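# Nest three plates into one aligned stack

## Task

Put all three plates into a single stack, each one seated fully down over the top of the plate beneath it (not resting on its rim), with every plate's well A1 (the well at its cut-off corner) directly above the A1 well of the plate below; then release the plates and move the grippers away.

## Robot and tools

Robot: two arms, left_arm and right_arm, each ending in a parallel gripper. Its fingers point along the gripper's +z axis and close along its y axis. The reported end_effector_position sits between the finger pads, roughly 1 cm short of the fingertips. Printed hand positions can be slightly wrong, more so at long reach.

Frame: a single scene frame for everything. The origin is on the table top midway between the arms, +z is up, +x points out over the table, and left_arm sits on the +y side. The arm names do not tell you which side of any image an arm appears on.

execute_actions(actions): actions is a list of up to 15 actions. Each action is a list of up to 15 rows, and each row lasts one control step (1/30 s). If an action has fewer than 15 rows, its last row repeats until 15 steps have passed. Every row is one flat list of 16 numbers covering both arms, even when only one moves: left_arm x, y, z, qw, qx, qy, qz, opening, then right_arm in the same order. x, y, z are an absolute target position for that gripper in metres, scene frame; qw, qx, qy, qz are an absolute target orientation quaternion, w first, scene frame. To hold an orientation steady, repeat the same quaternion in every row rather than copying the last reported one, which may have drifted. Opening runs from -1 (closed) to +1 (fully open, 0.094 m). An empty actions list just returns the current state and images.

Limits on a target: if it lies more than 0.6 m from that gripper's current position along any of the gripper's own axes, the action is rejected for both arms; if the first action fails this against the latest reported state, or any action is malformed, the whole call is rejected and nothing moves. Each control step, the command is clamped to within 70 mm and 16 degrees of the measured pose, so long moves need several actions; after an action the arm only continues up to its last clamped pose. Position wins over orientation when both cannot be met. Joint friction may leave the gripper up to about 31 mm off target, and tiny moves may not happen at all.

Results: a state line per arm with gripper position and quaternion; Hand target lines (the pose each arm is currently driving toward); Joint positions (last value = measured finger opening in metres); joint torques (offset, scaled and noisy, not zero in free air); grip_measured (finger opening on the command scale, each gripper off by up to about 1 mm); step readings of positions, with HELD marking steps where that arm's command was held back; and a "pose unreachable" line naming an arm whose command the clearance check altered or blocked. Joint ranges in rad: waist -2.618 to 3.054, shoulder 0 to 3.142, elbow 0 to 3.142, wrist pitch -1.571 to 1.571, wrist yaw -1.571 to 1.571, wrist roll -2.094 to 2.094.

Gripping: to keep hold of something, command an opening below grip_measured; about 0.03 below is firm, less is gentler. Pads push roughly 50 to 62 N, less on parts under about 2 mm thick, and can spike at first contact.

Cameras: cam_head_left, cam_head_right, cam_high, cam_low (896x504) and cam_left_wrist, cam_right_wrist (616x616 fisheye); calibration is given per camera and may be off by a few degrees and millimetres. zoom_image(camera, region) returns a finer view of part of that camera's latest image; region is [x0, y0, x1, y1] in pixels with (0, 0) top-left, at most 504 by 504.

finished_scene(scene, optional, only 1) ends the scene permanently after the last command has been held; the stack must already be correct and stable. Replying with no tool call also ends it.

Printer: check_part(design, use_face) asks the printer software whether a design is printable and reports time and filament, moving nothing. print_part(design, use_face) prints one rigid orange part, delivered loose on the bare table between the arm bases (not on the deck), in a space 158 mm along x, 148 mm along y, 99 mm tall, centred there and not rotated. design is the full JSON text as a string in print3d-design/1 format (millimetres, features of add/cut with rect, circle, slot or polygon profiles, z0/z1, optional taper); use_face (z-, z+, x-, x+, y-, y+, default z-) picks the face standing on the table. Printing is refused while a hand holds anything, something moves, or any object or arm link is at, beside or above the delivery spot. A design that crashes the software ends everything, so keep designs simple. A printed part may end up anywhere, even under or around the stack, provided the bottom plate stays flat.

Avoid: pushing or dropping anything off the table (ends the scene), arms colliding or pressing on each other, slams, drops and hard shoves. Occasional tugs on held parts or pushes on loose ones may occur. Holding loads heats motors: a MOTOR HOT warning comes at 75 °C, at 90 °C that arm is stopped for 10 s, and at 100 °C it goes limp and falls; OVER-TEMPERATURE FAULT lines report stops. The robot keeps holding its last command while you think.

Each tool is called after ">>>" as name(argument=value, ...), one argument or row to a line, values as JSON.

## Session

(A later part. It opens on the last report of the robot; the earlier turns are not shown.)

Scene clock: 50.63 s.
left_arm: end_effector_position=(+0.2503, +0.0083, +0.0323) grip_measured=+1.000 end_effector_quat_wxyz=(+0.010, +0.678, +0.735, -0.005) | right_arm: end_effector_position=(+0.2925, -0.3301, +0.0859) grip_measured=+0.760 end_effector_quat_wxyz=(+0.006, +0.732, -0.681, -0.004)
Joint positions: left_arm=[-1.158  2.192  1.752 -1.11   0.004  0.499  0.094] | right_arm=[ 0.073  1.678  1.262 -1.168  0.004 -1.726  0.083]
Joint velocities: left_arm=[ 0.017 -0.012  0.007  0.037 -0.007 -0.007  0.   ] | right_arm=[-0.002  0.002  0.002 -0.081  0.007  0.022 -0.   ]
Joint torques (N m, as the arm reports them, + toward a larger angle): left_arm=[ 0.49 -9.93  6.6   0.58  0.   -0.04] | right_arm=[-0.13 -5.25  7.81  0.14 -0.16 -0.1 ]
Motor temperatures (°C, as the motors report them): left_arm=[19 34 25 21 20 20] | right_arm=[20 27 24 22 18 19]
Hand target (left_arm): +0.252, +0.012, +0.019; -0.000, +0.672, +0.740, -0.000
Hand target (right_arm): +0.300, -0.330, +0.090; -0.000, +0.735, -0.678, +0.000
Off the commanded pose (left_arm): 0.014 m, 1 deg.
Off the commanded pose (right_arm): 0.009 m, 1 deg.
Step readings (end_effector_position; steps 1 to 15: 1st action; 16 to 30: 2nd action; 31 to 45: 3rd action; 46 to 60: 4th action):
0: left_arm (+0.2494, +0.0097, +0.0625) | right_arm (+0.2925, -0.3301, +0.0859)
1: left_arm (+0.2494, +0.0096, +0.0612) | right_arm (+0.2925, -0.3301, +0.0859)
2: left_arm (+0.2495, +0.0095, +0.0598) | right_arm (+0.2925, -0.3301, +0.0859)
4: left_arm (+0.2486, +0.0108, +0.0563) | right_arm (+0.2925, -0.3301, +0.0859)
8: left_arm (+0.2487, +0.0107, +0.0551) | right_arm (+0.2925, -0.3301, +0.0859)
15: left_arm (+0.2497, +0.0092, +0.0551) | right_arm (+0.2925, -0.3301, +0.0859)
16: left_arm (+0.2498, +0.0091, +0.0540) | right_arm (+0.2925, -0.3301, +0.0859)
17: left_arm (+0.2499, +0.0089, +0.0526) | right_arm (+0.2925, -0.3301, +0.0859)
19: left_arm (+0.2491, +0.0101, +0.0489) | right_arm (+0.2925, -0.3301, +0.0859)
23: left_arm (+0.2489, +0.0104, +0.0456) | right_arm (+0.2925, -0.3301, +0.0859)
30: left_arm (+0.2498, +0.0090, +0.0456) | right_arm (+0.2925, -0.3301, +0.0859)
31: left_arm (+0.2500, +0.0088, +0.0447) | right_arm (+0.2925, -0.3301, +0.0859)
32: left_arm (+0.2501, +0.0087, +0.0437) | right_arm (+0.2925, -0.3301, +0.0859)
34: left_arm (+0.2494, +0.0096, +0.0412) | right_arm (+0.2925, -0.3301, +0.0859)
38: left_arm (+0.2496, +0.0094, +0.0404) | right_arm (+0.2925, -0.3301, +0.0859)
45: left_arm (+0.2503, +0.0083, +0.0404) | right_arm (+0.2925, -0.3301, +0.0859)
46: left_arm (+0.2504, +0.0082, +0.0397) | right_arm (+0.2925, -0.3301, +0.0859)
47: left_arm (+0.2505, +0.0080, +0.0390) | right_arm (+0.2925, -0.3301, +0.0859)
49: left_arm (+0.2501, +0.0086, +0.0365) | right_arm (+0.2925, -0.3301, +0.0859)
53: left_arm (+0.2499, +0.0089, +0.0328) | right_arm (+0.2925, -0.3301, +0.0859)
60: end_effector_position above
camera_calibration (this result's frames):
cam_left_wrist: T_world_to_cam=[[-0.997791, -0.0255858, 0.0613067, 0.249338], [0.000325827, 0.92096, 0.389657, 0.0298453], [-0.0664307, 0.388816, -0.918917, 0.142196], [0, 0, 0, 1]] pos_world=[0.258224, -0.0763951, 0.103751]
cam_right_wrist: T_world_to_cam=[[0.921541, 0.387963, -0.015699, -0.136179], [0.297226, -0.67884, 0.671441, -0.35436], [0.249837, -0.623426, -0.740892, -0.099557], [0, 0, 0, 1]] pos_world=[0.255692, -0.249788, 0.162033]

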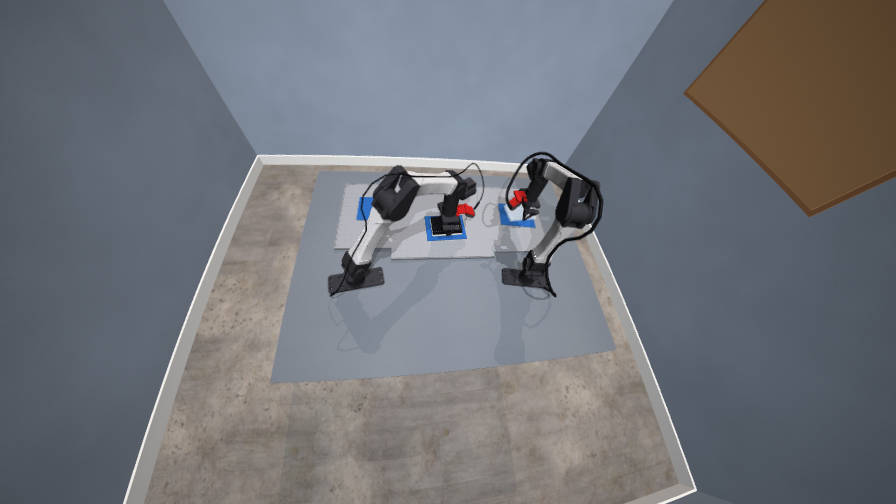

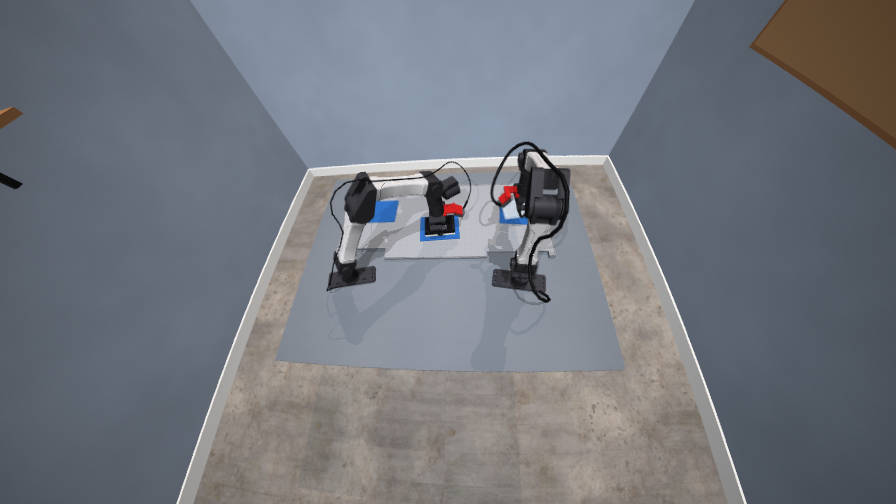

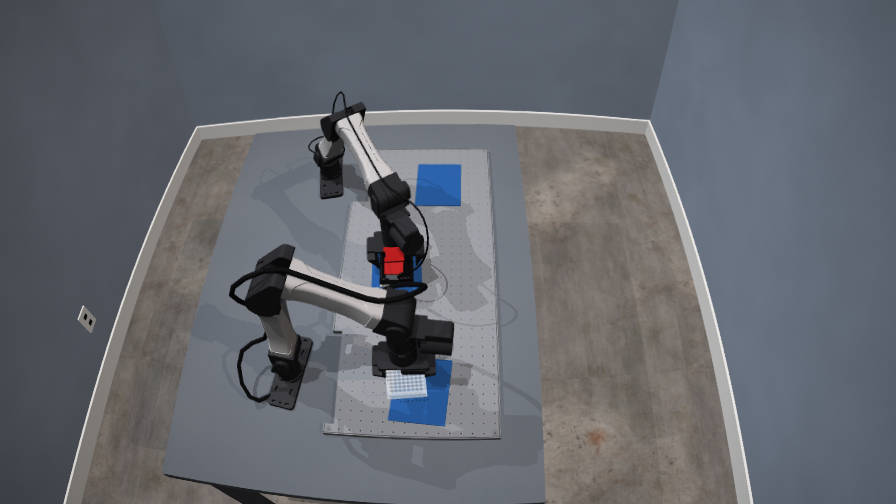

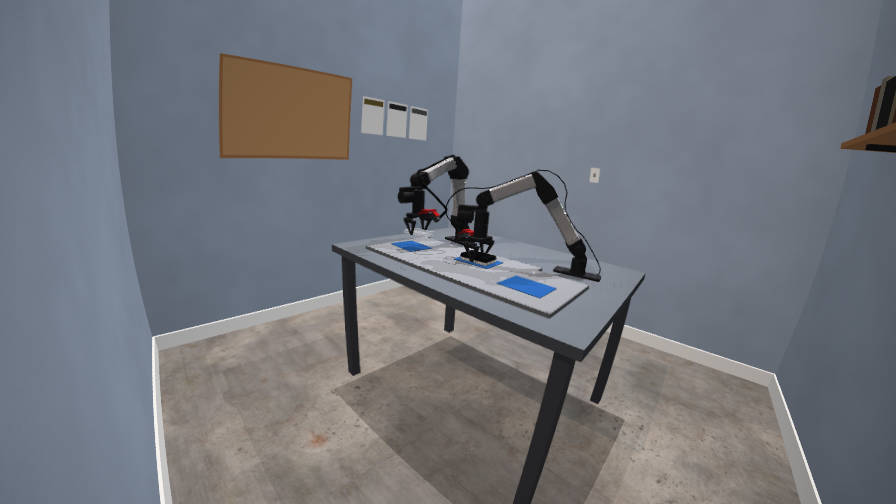

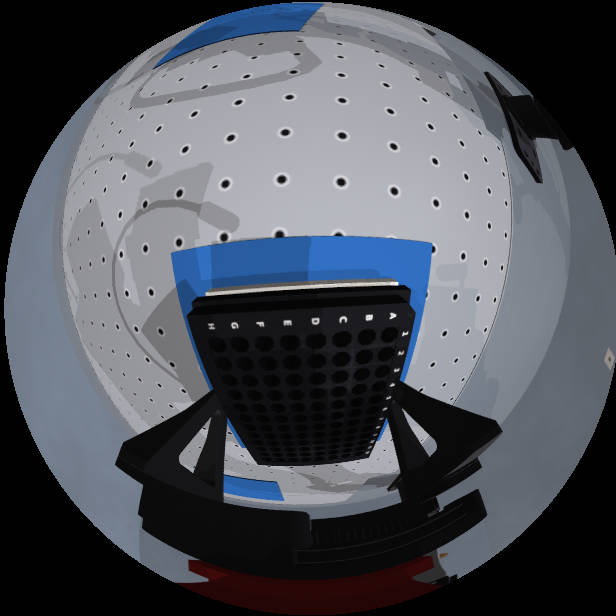

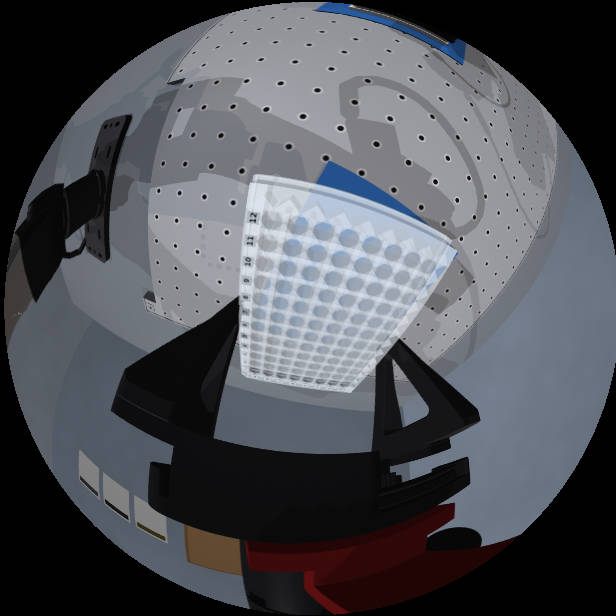

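Close here: pushes the black plate +x.

>>> execute_actions(
  actions=[
    [[0.252,0.012,0.022,0,0.672,0.74,0,0.9,0.3,-0.33,0.09,0,0.735,-0.678,0,0.72]],
    [[0.252,0.012,0.022,0,0.672,0.74,0,0.85,0.3,-0.33,0.09,0,0.735,-0.678,0,0.72]],
    [[0.252,0.012,0.022,0,0.672,0.74,0,0.82,0.3,-0.33,0.09,0,0.735,-0.678,0,0.72]],
    [[0.252,0.012,0.022,0,0.672,0.74,0,1,0.3,-0.33,0.09,0,0.735,-0.678,0,0.72]],
  ],
)

>>> zoom_image(
  camera="cam_low",
  region=[450, 235, 510, 275],
)

>>> zoom_image(
  camera="cam_left_wrist",
  region=[170, 230, 430, 350],
)

Scene clock: 53.27 s.
left_arm: end_effector_position=(+0.2505, +0.0081, +0.0324) grip_measured=+1.000 end_effector_quat_wxyz=(+0.010, +0.677, +0.736, -0.005) | right_arm: end_effector_position=(+0.2925, -0.3301, +0.0859) grip_measured=+0.760 end_effector_quat_wxyz=(+0.006, +0.732, -0.681, -0.004)
Joint positions: left_arm=[-1.158  2.192  1.752 -1.108  0.004  0.498  0.094] | right_arm=[ 0.073  1.678  1.262 -1.168  0.004 -1.726  0.083]
Joint velocities: left_arm=[-0.012  0.007 -0.002 -0.095 -0.066  0.007  0.   ] | right_arm=[ 0.007 -0.002 -0.007  0.081 -0.037  0.051 -0.001]
Joint torques (N m, as the arm reports them, + toward a larger angle): left_arm=[  0.43 -10.1    7.22   0.56  -0.01   0.04] | right_arm=[-0.04 -5.18  7.65  0.16 -0.17 -0.1 ]
Motor temperatures (°C, as the motors report them): left_arm=[19 34 25 21 20 20] | right_arm=[20 27 24 22 18 19]
Hand target (left_arm): +0.252, +0.012, +0.022; -0.000, +0.672, +0.740, -0.000
Hand target (right_arm): +0.300, -0.330, +0.090; -0.000, +0.735, -0.678, +0.000
Off the commanded pose (left_arm): 0.011 m, 2 deg.
Off the commanded pose (right_arm): 0.009 m, 1 deg.
Step readings (end_effector_position; steps 1 to 15: 1st action; 16 to 30: 2nd action; 31 to 45: 3rd action; 46 to 60: 4th action):
0: left_arm (+0.2505, +0.0081, +0.0324) | right_arm (+0.2925, -0.3301, +0.0859)
1: left_arm (+0.2505, +0.0081, +0.0324) | right_arm (+0.2925, -0.3301, +0.0859)
2: left_arm (+0.2505, +0.0081, +0.0324) | right_arm (+0.2925, -0.3301, +0.0859)
4: left_arm (+0.2505, +0.0081, +0.0324) | right_arm (+0.2925, -0.3301, +0.0859)
8: left_arm (+0.2505, +0.0081, +0.0324) | right_arm (+0.2925, -0.3301, +0.0859)
15: left_arm (+0.2505, +0.0081, +0.0324) | right_arm (+0.2925, -0.3301, +0.0859)
16: left_arm (+0.2505, +0.0081, +0.0324) | right_arm (+0.2925, -0.3301, +0.0859)
17: left_arm (+0.2505, +0.0081, +0.0324) | right_arm (+0.2925, -0.3301, +0.0859)
19: left_arm (+0.2505, +0.0081, +0.0324) | right_arm (+0.2925, -0.3301, +0.0859)
23: left_arm (+0.2505, +0.0081, +0.0324) | right_arm (+0.2925, -0.3301, +0.0859)
30: left_arm (+0.2505, +0.0081, +0.0324) | right_arm (+0.2925, -0.3301, +0.0859)
31: left_arm (+0.2505, +0.0081, +0.0324) | right_arm (+0.2925, -0.3301, +0.0859)
32: left_arm (+0.2505, +0.0081, +0.0324) | right_arm (+0.2925, -0.3301, +0.0859)
34: left_arm (+0.2505, +0.0081, +0.0324) | right_arm (+0.2925, -0.3301, +0.0859)
38: left_arm (+0.2505, +0.0081, +0.0324) | right_arm (+0.2925, -0.3301, +0.0859)
45: left_arm (+0.2505, +0.0081, +0.0324) | right_arm (+0.2925, -0.3301, +0.0859)
46: left_arm (+0.2505, +0.0081, +0.0324) | right_arm (+0.2925, -0.3301, +0.0859)
47: left_arm (+0.2505, +0.0081, +0.0324) | right_arm (+0.2925, -0.3301, +0.0859)
49: left_arm (+0.2505, +0.0081, +0.0324) | right_arm (+0.2925, -0.3301, +0.0859)
53: left_arm (+0.2505, +0.0081, +0.0324) | right_arm (+0.2925, -0.3301, +0.0859)
60: end_effector_position above
camera_calibration (this result's frames):
cam_left_wrist: T_world_to_cam=[[-0.997819, -0.0259078, 0.0607129, 0.249515], [-0.000266747, 0.921334, 0.388773, 0.0302335], [-0.0660091, 0.387909, -0.919331, 0.142219], [0, 0, 0, 1]] pos_world=[0.258366, -0.0765587, 0.103844]
cam_right_wrist: T_world_to_cam=[[0.921541, 0.387963, -0.015699, -0.136179], [0.297226, -0.67884, 0.671441, -0.35436], [0.249837, -0.623426, -0.740892, -0.099557], [0, 0, 0, 1]] pos_world=[0.255692, -0.249788, 0.162033]

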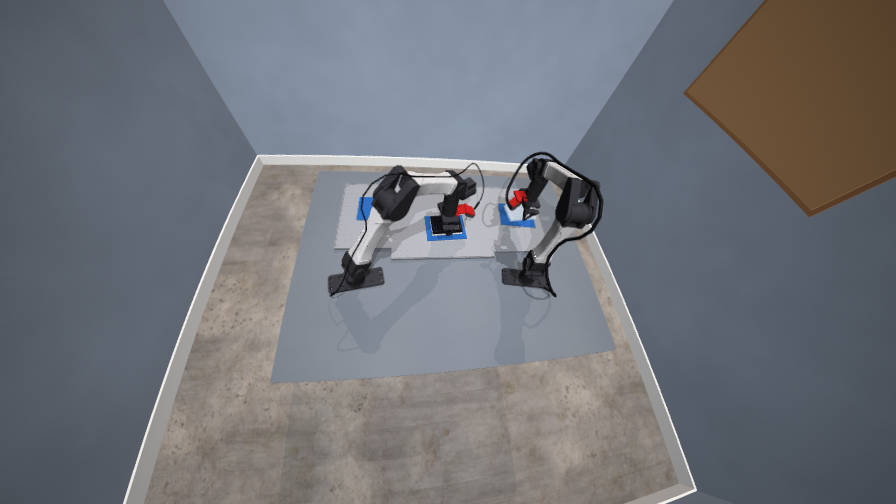

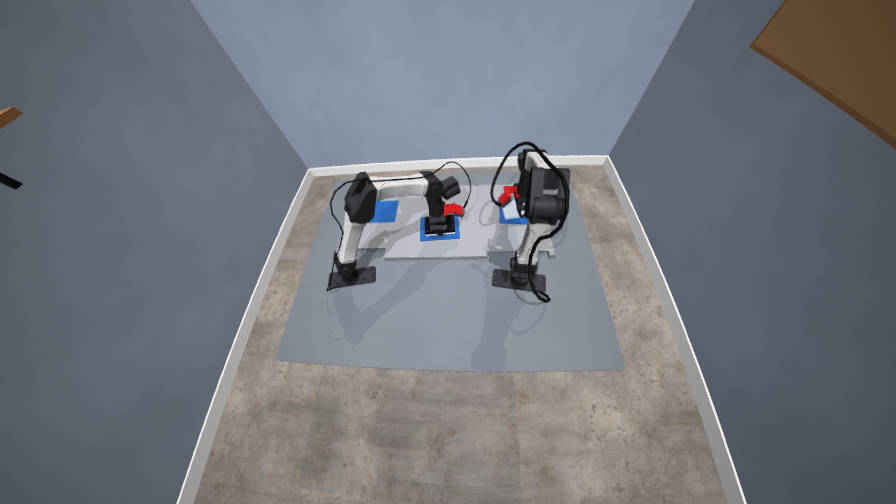

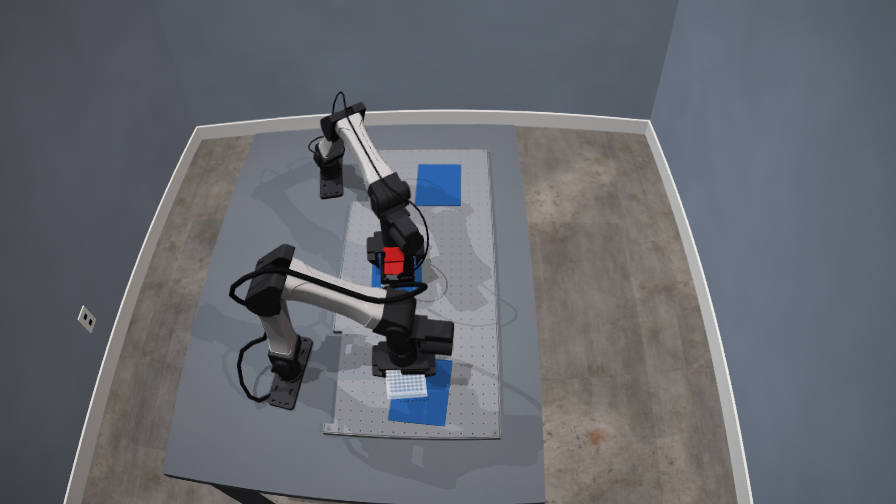

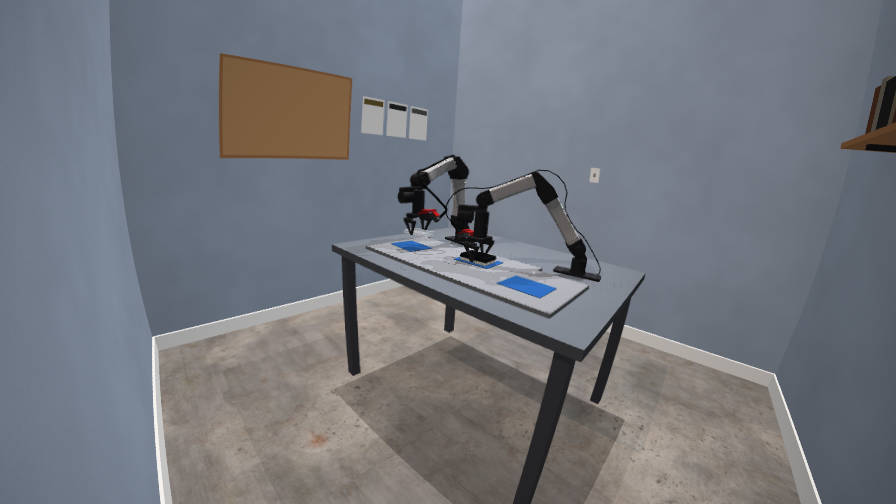

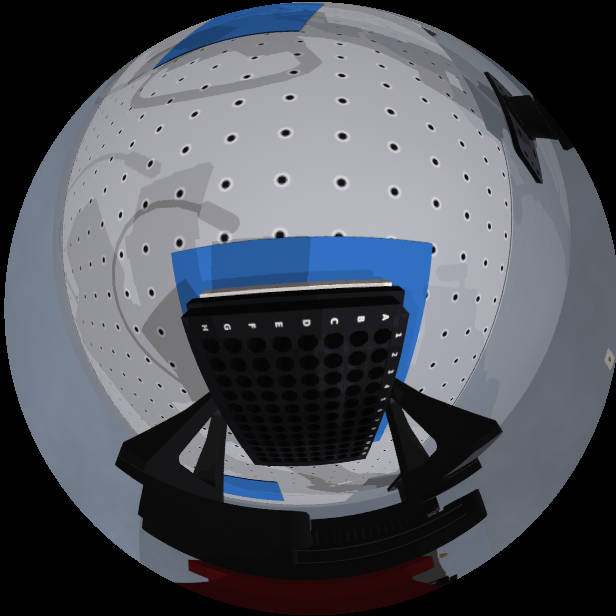

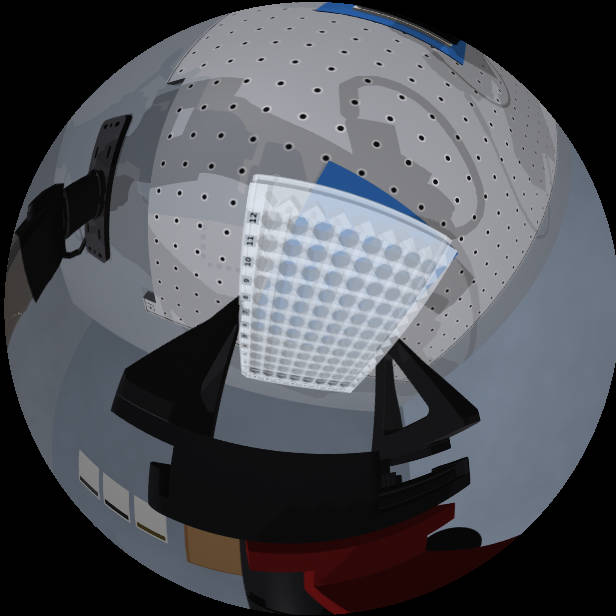

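Region (450, 235, 510, 275) of cam_low's 896x504 image, scaled by 8.400, with more detail than that image has.

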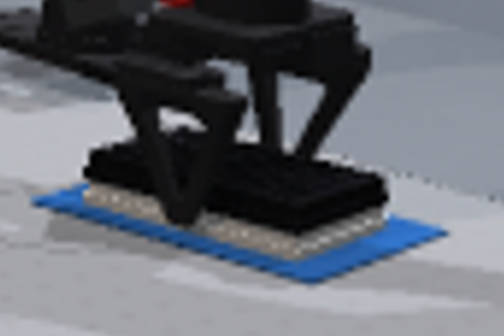

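Region (170, 230, 430, 350) of cam_left_wrist's 616x616 image, scaled by 1.938, with more detail than that image has; it fills the top 233 rows of this view, and the rest is white.

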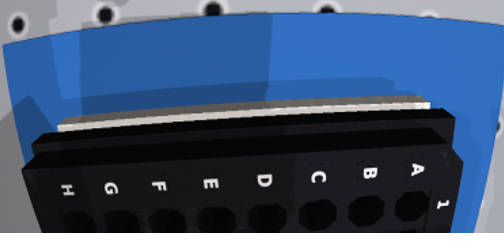

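>>> execute_actions(
  actions=[
    [[0.252,0.012,0.05,0,0.672,0.74,0,1,0.3,-0.33,0.09,0,0.735,-0.678,0,0.72]],
    [[0.252,0.012,0.075,0,0.672,0.74,0,1,0.3,-0.33,0.095,0,0.735,-0.678,0,0.72]],
    [[0.27,0.05,0.11,0,0.672,0.74,0,1,0.29,-0.28,0.1,0,0.735,-0.678,0,0.72]],
    [[0.32,0.11,0.11,0,0.672,0.74,0,1,0.28,-0.23,0.1,0,0.735,-0.678,0,0.72]],
    [[0.38,0.17,0.09,0,0.672,0.74,0,1,0.27,-0.18,0.1,0,0.735,-0.678,0,0.72]],
    [[0.39,0.17,0.05,0,0.672,0.74,0,1,0.27,-0.18,0.1,0,0.735,-0.678,0,0.72]],
    [[0.39,0.17,0.05,0,0.672,0.74,0,1,0.27,-0.18,0.1,0,0.735,-0.678,0,0.72]],
  ],
)

>>> zoom_image(
  camera="cam_left_wrist",
  region=[360,40,610,320],
)

Scene clock: 58.97 s.
left_arm: end_effector_position=(+0.3884, +0.1691, +0.0566) grip_measured=+1.000 end_effector_quat_wxyz=(+0.001, +0.672, +0.741, +0.003) | right_arm: end_effector_position=(+0.2653, -0.1800, +0.0943) grip_measured=+0.760 end_effector_quat_wxyz=(+0.002, +0.740, -0.673, -0.003)
Joint positions: left_arm=[-0.656  2.167  1.809 -1.21  -0.006  0.985  0.094] | right_arm=[ 0.595  1.664  1.28  -1.193 -0.004 -1.227  0.083]
Joint velocities: left_arm=[-0.002 -0.012 -0.007 -0.007 -0.051 -0.007  0.   ] | right_arm=[-0.002 -0.007  0.002 -0.037  0.007 -0.066 -0.   ]
Joint torques (N m, as the arm reports them, + toward a larger angle): left_arm=[  0.58 -10.66   7.28   0.53   0.16   0.09] | right_arm=[-0.45 -5.53  7.75  0.08 -0.13  0.08]
Motor temperatures (°C, as the motors report them): left_arm=[19 35 25 21 20 20] | right_arm=[20 27 24 22 18 19]
Hand target (left_arm): +0.390, +0.170, +0.050; +0.000, +0.672, +0.740, +0.000
Hand target (right_arm): +0.270, -0.180, +0.100; -0.000, +0.735, -0.678, +0.000
Off the commanded pose (left_arm): 0.007 m, 0 deg.
Off the commanded pose (right_arm): 0.007 m, 1 deg.
Step readings (end_effector_position; steps 1 to 15: 1st action; 16 to 30: 2nd action; 31 to 45: 3rd action; 46 to 60: 4th action; 61 to 75: 5th action; 76 to 90: 6th action; 91 to 105: 7th action):
0: left_arm (+0.2505, +0.0081, +0.0324) | right_arm (+0.2925, -0.3301, +0.0859)
1: left_arm (+0.2503, +0.0084, +0.0343) | right_arm (+0.2925, -0.3301, +0.0859)
2: left_arm (+0.2502, +0.0085, +0.0370) | right_arm (+0.2925, -0.3301, +0.0859)
4: left_arm (+0.2517, +0.0061, +0.0433) | right_arm (+0.2925, -0.3301, +0.0859)
8: left_arm (+0.2522, +0.0054, +0.0470) | right_arm (+0.2925, -0.3301, +0.0859)
15: left_arm (+0.2500, +0.0087, +0.0469) | right_arm (+0.2925, -0.3301, +0.0859)
16: left_arm (+0.2498, +0.0090, +0.0497) | right_arm (+0.2927, -0.3301, +0.0865)
17: left_arm (+0.2498, +0.0090, +0.0532) | right_arm (+0.2932, -0.3301, +0.0873)
19: left_arm (+0.2520, +0.0057, +0.0627) | right_arm (+0.2954, -0.3303, +0.0895)
23: left_arm (+0.2533, +0.0037, +0.0711) | right_arm (+0.2965, -0.3304, +0.0905)
30: left_arm (+0.2506, +0.0078, +0.0710) | right_arm (+0.2964, -0.3304, +0.0905)
31: left_arm (+0.2520, +0.0103, +0.0733) | right_arm (+0.2966, -0.3268, +0.0910)
32: left_arm (+0.2538, +0.0158, +0.0768) | right_arm (+0.2970, -0.3172, +0.0915)
34: left_arm (+0.2634, +0.0286, +0.0889) | right_arm (+0.2969, -0.2930, +0.0928)
38: left_arm (+0.2757, +0.0457, +0.1073) | right_arm (+0.2942, -0.2782, +0.0931)
45: left_arm (+0.2730, +0.0490, +0.1082) | right_arm (+0.2932, -0.2784, +0.0931)
46: left_arm (+0.2759, +0.0525, +0.1077) | right_arm (+0.2928, -0.2750, +0.0933)
47: left_arm (+0.2812, +0.0606, +0.1070) | right_arm (+0.2917, -0.2654, +0.0937)
49: left_arm (+0.3016, +0.0844, +0.1062) | right_arm (+0.2875, -0.2416, +0.0943)
53: left_arm (+0.3284, +0.1145, +0.1062) | right_arm (+0.2838, -0.2274, +0.0943)
60: left_arm (+0.3250, +0.1103, +0.1062) | right_arm (+0.2838, -0.2275, +0.0943)
61: left_arm (+0.3278, +0.1134, +0.1058) | right_arm (+0.2828, -0.2242, +0.0943)
62: left_arm (+0.3340, +0.1202, +0.1055) | right_arm (+0.2800, -0.2149, +0.0943)
64: left_arm (+0.3547, +0.1455, +0.1044) | right_arm (+0.2717, -0.1922, +0.0943)
68: left_arm (+0.3784, +0.1824, +0.0978) | right_arm (+0.2658, -0.1796, +0.0943)
75: left_arm (+0.3752, +0.1761, +0.0937) | right_arm (+0.2656, -0.1799, +0.0943)
76: left_arm (+0.3768, +0.1753, +0.0909) | right_arm (+0.2656, -0.1799, +0.0943)
77: left_arm (+0.3790, +0.1741, +0.0875) | right_arm (+0.2655, -0.1799, +0.0943)
79: left_arm (+0.3804, +0.1733, +0.0758) | right_arm (+0.2655, -0.1800, +0.0943)
83: left_arm (+0.3833, +0.1718, +0.0584) | right_arm (+0.2654, -0.1800, +0.0943)
90: left_arm (+0.3873, +0.1697, +0.0566) | right_arm (+0.2653, -0.1800, +0.0943)
91: left_arm (+0.3875, +0.1695, +0.0566) | right_arm (+0.2653, -0.1800, +0.0943)
92: left_arm (+0.3878, +0.1694, +0.0566) | right_arm (+0.2653, -0.1800, +0.0943)
94: left_arm (+0.3880, +0.1693, +0.0566) | right_arm (+0.2653, -0.1800, +0.0943)
98: left_arm (+0.3882, +0.1692, +0.0566) | right_arm (+0.2653, -0.1800, +0.0943)
105: end_effector_position above
camera_calibration (this result's frames):
cam_left_wrist: T_world_to_cam=[[-0.997078, -0.0435158, 0.0627772, 0.392406], [-0.01391, 0.911555, 0.410942, -0.121809], [-0.0751074, 0.408868, -0.909498, 0.110536], [0, 0, 0, 1]] pos_world=[0.397867, 0.0829172, 0.125955]
cam_right_wrist: T_world_to_cam=[[0.912524, 0.408949, -0.00781812, -0.163774], [0.308039, -0.674527, 0.670914, -0.252138], [0.269096, -0.614633, -0.741494, 0.00352649], [0, 0, 0, 1]] pos_world=[0.226167, -0.100931, 0.170497]

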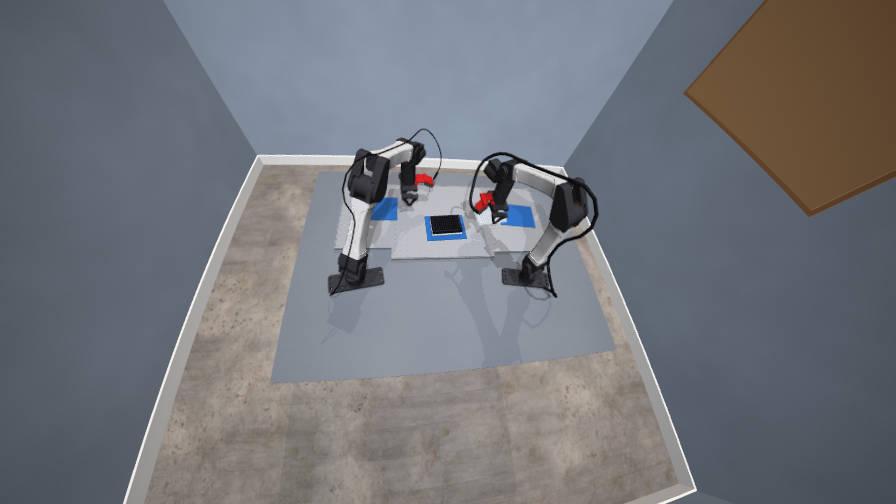

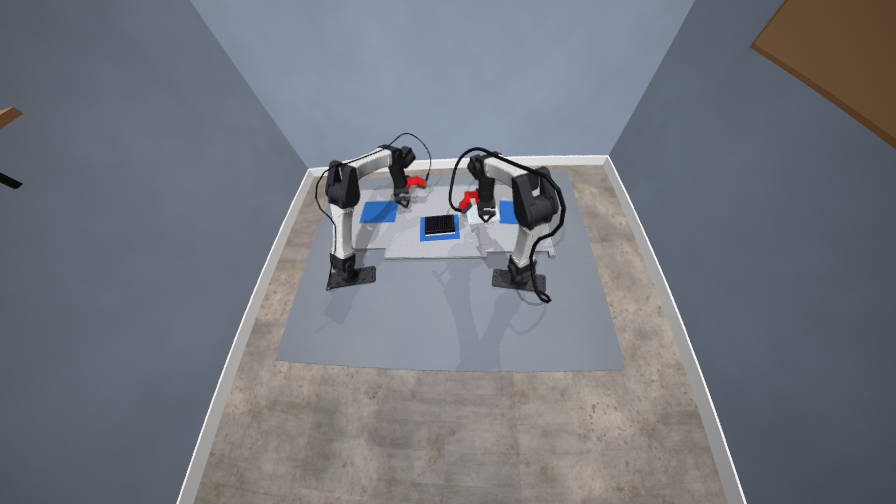

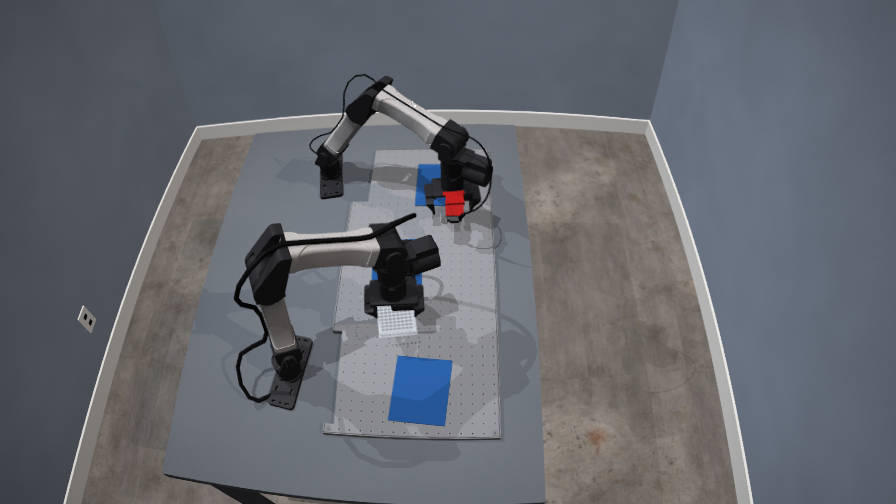

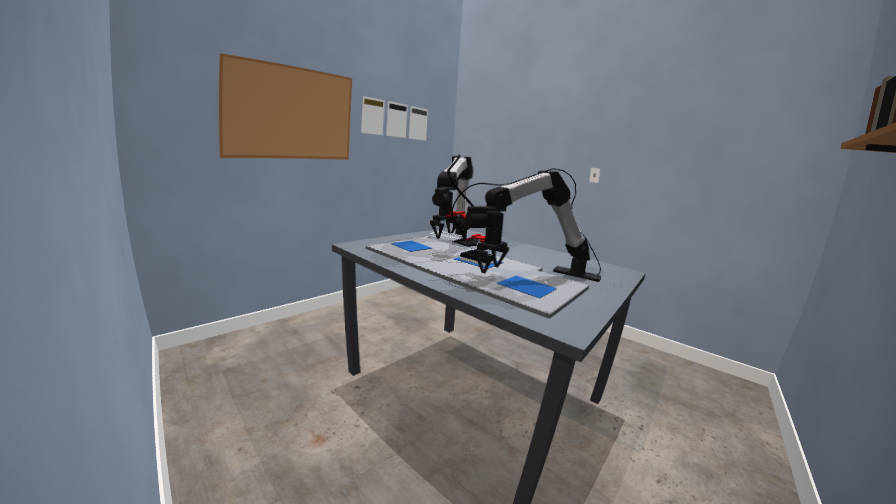

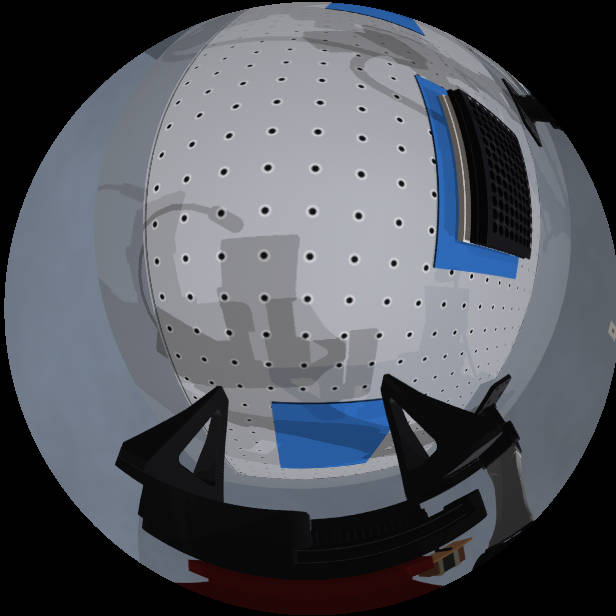

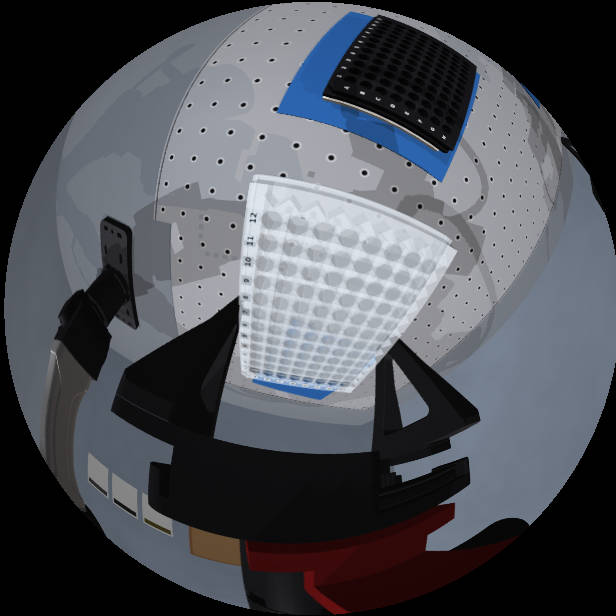

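Region (360, 40, 610, 320) of cam_left_wrist's 616x616 image, scaled by 1.800, with more detail than that image has; it fills the left 450 columns of this view, and the rest is white.

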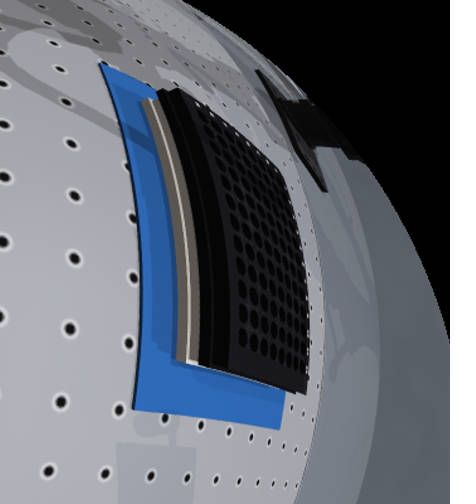

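>>> execute_actions(
  actions=[
    [[0.43,0.17,0.05,0,0.672,0.74,0,1,0.265,-0.13,0.1,0,0.735,-0.678,0,0.72]],
    [[0.43,0.17,0.05,0,0.672,0.74,0,1,0.26,-0.08,0.1,0,0.735,-0.678,0,0.72]],
    [[0.43,0.17,0.05,0,0.672,0.74,0,1,0.255,-0.03,0.095,0,0.735,-0.678,0,0.72]],
    [[0.43,0.17,0.05,0,0.672,0.74,0,1,0.25,0.012,0.085,0,0.735,-0.678,0,0.72]],
    [[0.43,0.17,0.05,0,0.672,0.74,0,1,0.25,0.012,0.065,0,0.735,-0.678,0,0.72]],
    [[0.43,0.17,0.05,0,0.672,0.74,0,1,0.25,0.012,0.065,0,0.735,-0.678,0,0.72]],
  ],
)

>>> zoom_image(
  camera="cam_left_wrist",
  region=[400,40,610,320],
)

>>> zoom_image(
  camera="cam_high",
  region=[350,210,450,310],
)

>>> zoom_image(
  camera="cam_head_left",
  region=[410,200,480,250],
)

Scene clock: 63.53 s.
left_arm: end_effector_position=(+0.4324, +0.1687, +0.0566) grip_measured=+1.000 end_effector_quat_wxyz=(+0.013, +0.670, +0.742, +0.006) | right_arm: end_effector_position=(+0.2491, +0.0134, +0.0740) grip_measured=+0.760 end_effector_quat_wxyz=(-0.005, +0.740, -0.673, +0.001)
Joint positions: left_arm=[-0.611  2.322  2.066 -1.287 -0.004  1.026  0.094] | right_arm=[ 1.065  2.087  1.755 -1.229  0.002 -0.757  0.083]
Joint velocities: left_arm=[ 0.002 -0.007 -0.007 -0.007  0.007  0.022  0.   ] | right_arm=[-0.002 -0.007 -0.012  0.037  0.037  0.007  0.001]
Joint torques (N m, as the arm reports them, + toward a larger angle): left_arm=[  0.07 -11.14   8.88   0.26   0.15   0.1 ] | right_arm=[-0.48 -8.66  4.57  0.6  -0.15  0.07]
Motor temperatures (°C, as the motors report them): left_arm=[19 36 25 21 20 20] | right_arm=[20 28 25 22 18 19]
Hand target (left_arm): +0.430, +0.170, +0.050; +0.000, +0.672, +0.740, -0.000
Hand target (right_arm): +0.250, +0.012, +0.065; +0.000, +0.735, -0.678, -0.000
Off the commanded pose (left_arm): 0.007 m, 2 deg.
Off the commanded pose (right_arm): 0.009 m, 1 deg.
Step readings (end_effector_position; steps 1 to 15: 1st action; 16 to 30: 2nd action; 31 to 45: 3rd action; 46 to 60: 4th action; 61 to 75: 5th action; 76 to 90: 6th action):
0: left_arm (+0.3884, +0.1691, +0.0566) | right_arm (+0.2653, -0.1800, +0.0943)
1: left_arm (+0.3908, +0.1691, +0.0580) | right_arm (+0.2643, -0.1769, +0.0950)
2: left_arm (+0.4009, +0.1663, +0.0600) | right_arm (+0.2637, -0.1674, +0.0961)
4: left_arm (+0.4230, +0.1630, +0.0611) | right_arm (+0.2610, -0.1440, +0.0971)
8: left_arm (+0.4371, +0.1663, +0.0573) | right_arm (+0.2592, -0.1308, +0.0959)
15: left_arm (+0.4335, +0.1682, +0.0566) | right_arm (+0.2599, -0.1307, +0.0960)
16: left_arm (+0.4334, +0.1683, +0.0567) | right_arm (+0.2590, -0.1278, +0.0967)
17: left_arm (+0.4332, +0.1683, +0.0567) | right_arm (+0.2590, -0.1185, +0.0980)
19: left_arm (+0.4330, +0.1685, +0.0566) | right_arm (+0.2574, -0.0951, +0.0983)
23: left_arm (+0.4326, +0.1686, +0.0566) | right_arm (+0.2548, -0.0807, +0.0950)
30: left_arm (+0.4325, +0.1687, +0.0566) | right_arm (+0.2554, -0.0808, +0.0952)
31: left_arm (+0.4325, +0.1687, +0.0566) | right_arm (+0.2547, -0.0781, +0.0959)
32: left_arm (+0.4325, +0.1687, +0.0566) | right_arm (+0.2554, -0.0691, +0.0968)
34: left_arm (+0.4325, +0.1687, +0.0566) | right_arm (+0.2544, -0.0461, +0.0955)
38: left_arm (+0.4324, +0.1687, +0.0566) | right_arm (+0.2499, -0.0309, +0.0890)
45: left_arm (+0.4324, +0.1687, +0.0566) | right_arm (+0.2508, -0.0310, +0.0894)
46: left_arm (+0.4324, +0.1687, +0.0566) | right_arm (+0.2501, -0.0287, +0.0896)
47: left_arm (+0.4324, +0.1687, +0.0566) | right_arm (+0.2514, -0.0212, +0.0900)
49: left_arm (+0.4324, +0.1687, +0.0566) | right_arm (+0.2511, -0.0028, +0.0871)
53: left_arm (+0.4324, +0.1687, +0.0566) | right_arm (+0.2455, +0.0093, +0.0783)
60: left_arm (+0.4324, +0.1687, +0.0566) | right_arm (+0.2465, +0.0100, +0.0786)
61: left_arm (+0.4324, +0.1687, +0.0566) | right_arm (+0.2467, +0.0104, +0.0779)
62: left_arm (+0.4324, +0.1687, +0.0566) | right_arm (+0.2472, +0.0109, +0.0770)
64: left_arm (+0.4324, +0.1687, +0.0566) | right_arm (+0.2473, +0.0110, +0.0748)
68: left_arm (+0.4324, +0.1687, +0.0566) | right_arm (+0.2479, +0.0119, +0.0739)
75: left_arm (+0.4324, +0.1687, +0.0566) | right_arm (+0.2489, +0.0131, +0.0739)
76: left_arm (+0.4324, +0.1687, +0.0566) | right_arm (+0.2490, +0.0132, +0.0739)
77: left_arm (+0.4324, +0.1687, +0.0566) | right_arm (+0.2490, +0.0132, +0.0739)
79: left_arm (+0.4324, +0.1687, +0.0566) | right_arm (+0.2490, +0.0133, +0.0740)
83: left_arm (+0.4324, +0.1687, +0.0566) | right_arm (+0.2491, +0.0133, +0.0740)
90: end_effector_position above
camera_calibration (this result's frames):
cam_left_wrist: T_world_to_cam=[[-0.998013, -0.0467206, 0.0422666, 0.43843], [-0.0259266, 0.916, 0.400339, -0.115806], [-0.0574204, 0.398448, -0.915392, 0.108522], [0, 0, 0, 1]] pos_world=[0.440788, 0.0833213, 0.127171]
cam_right_wrist: T_world_to_cam=[[0.912536, 0.408929, 0.00739108, -0.229424], [0.298429, -0.678092, 0.671663, -0.100608], [0.279675, -0.610711, -0.74082, 0.108929], [0, 0, 0, 1]] pos_world=[0.208918, 0.092121, 0.149967]

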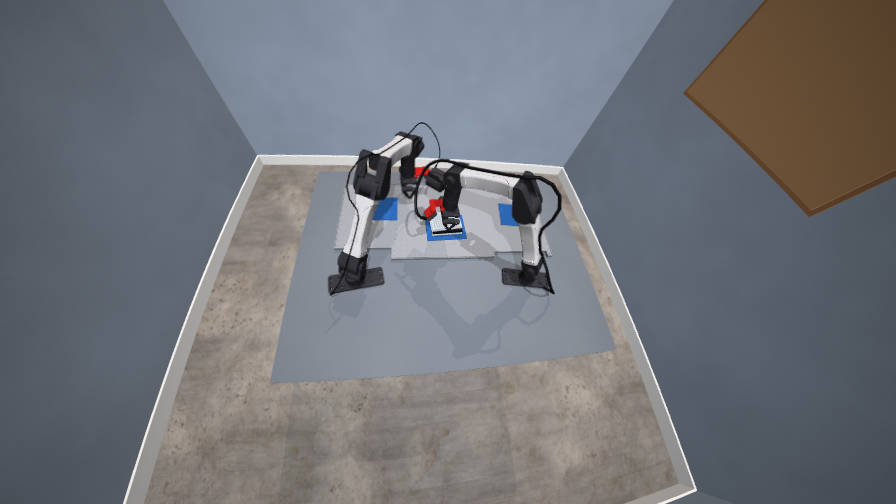

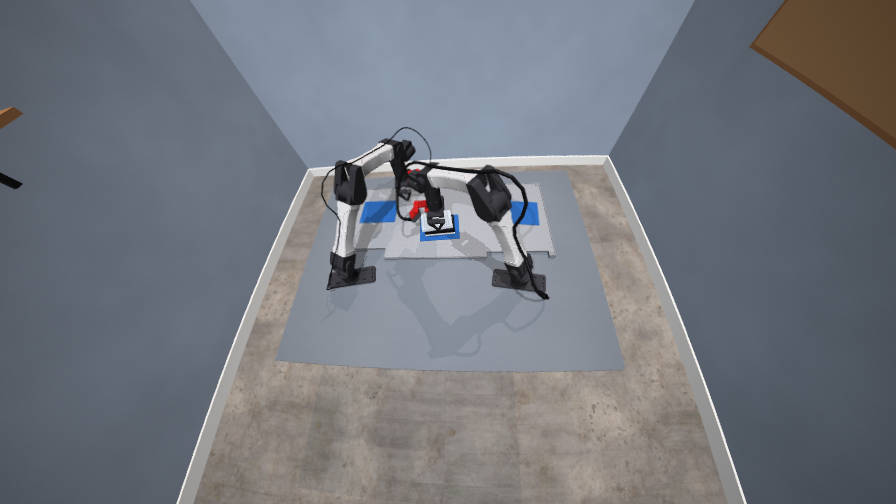

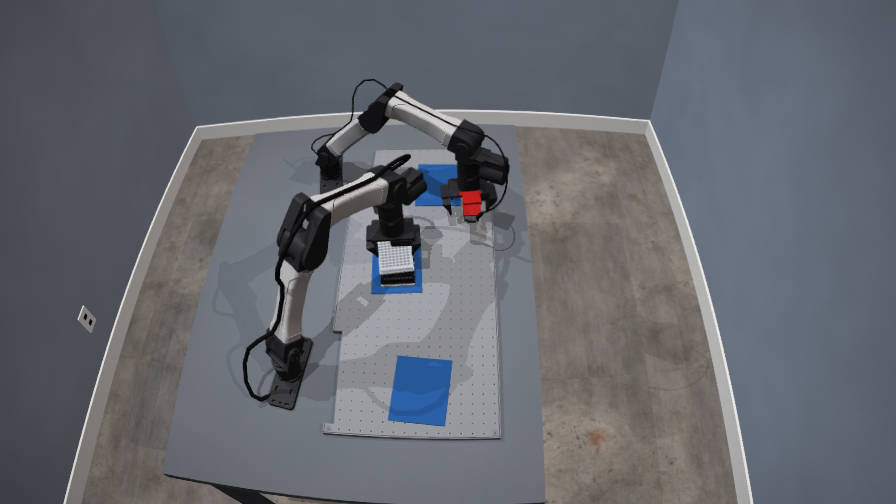

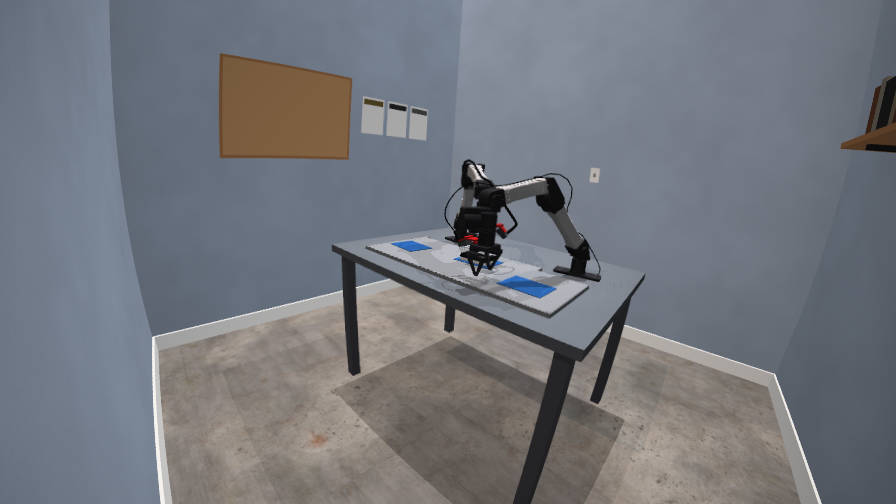

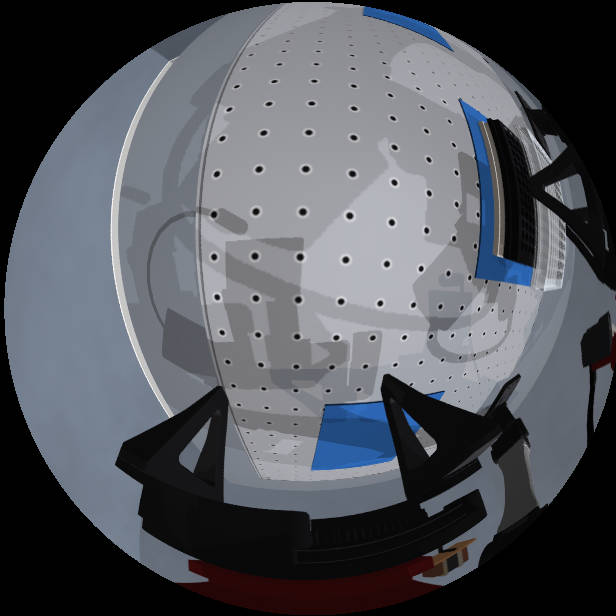

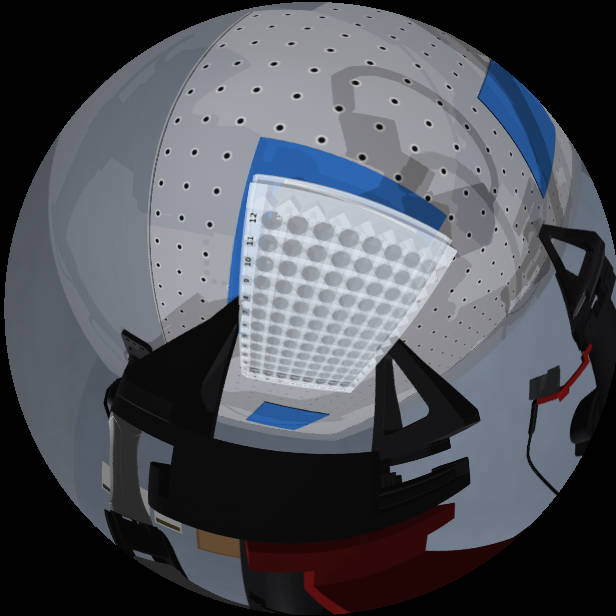

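Region (400, 40, 610, 320) of cam_left_wrist's 616x616 image, scaled by 1.800, with more detail than that image has; it fills the left 378 columns of this view, and the rest is white.

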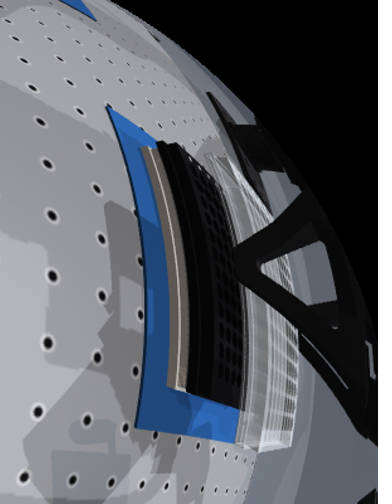

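Region (350, 210, 450, 310) of cam_high's 896x504 image, scaled by 5.040, with more detail than that image has.

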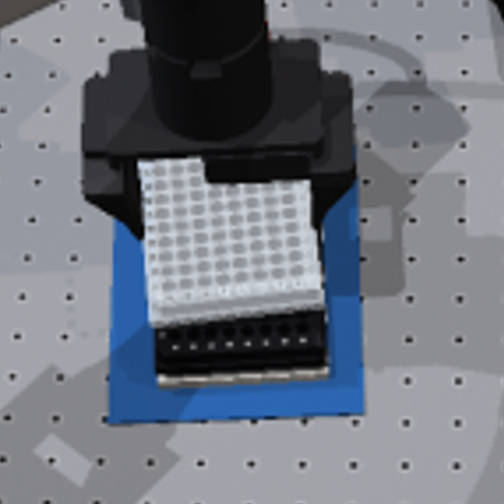

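Region (410, 200, 480, 250) of cam_head_left's 896x504 image, scaled by 7.200, with more detail than that image has; it fills the top 360 rows of this view, and the rest is white.

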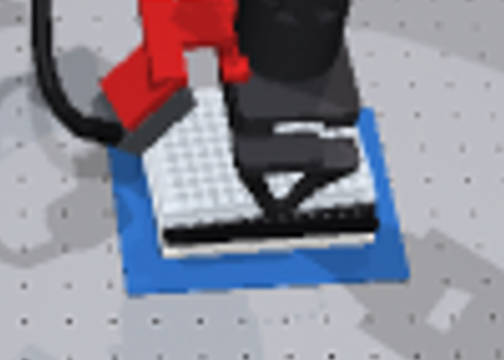

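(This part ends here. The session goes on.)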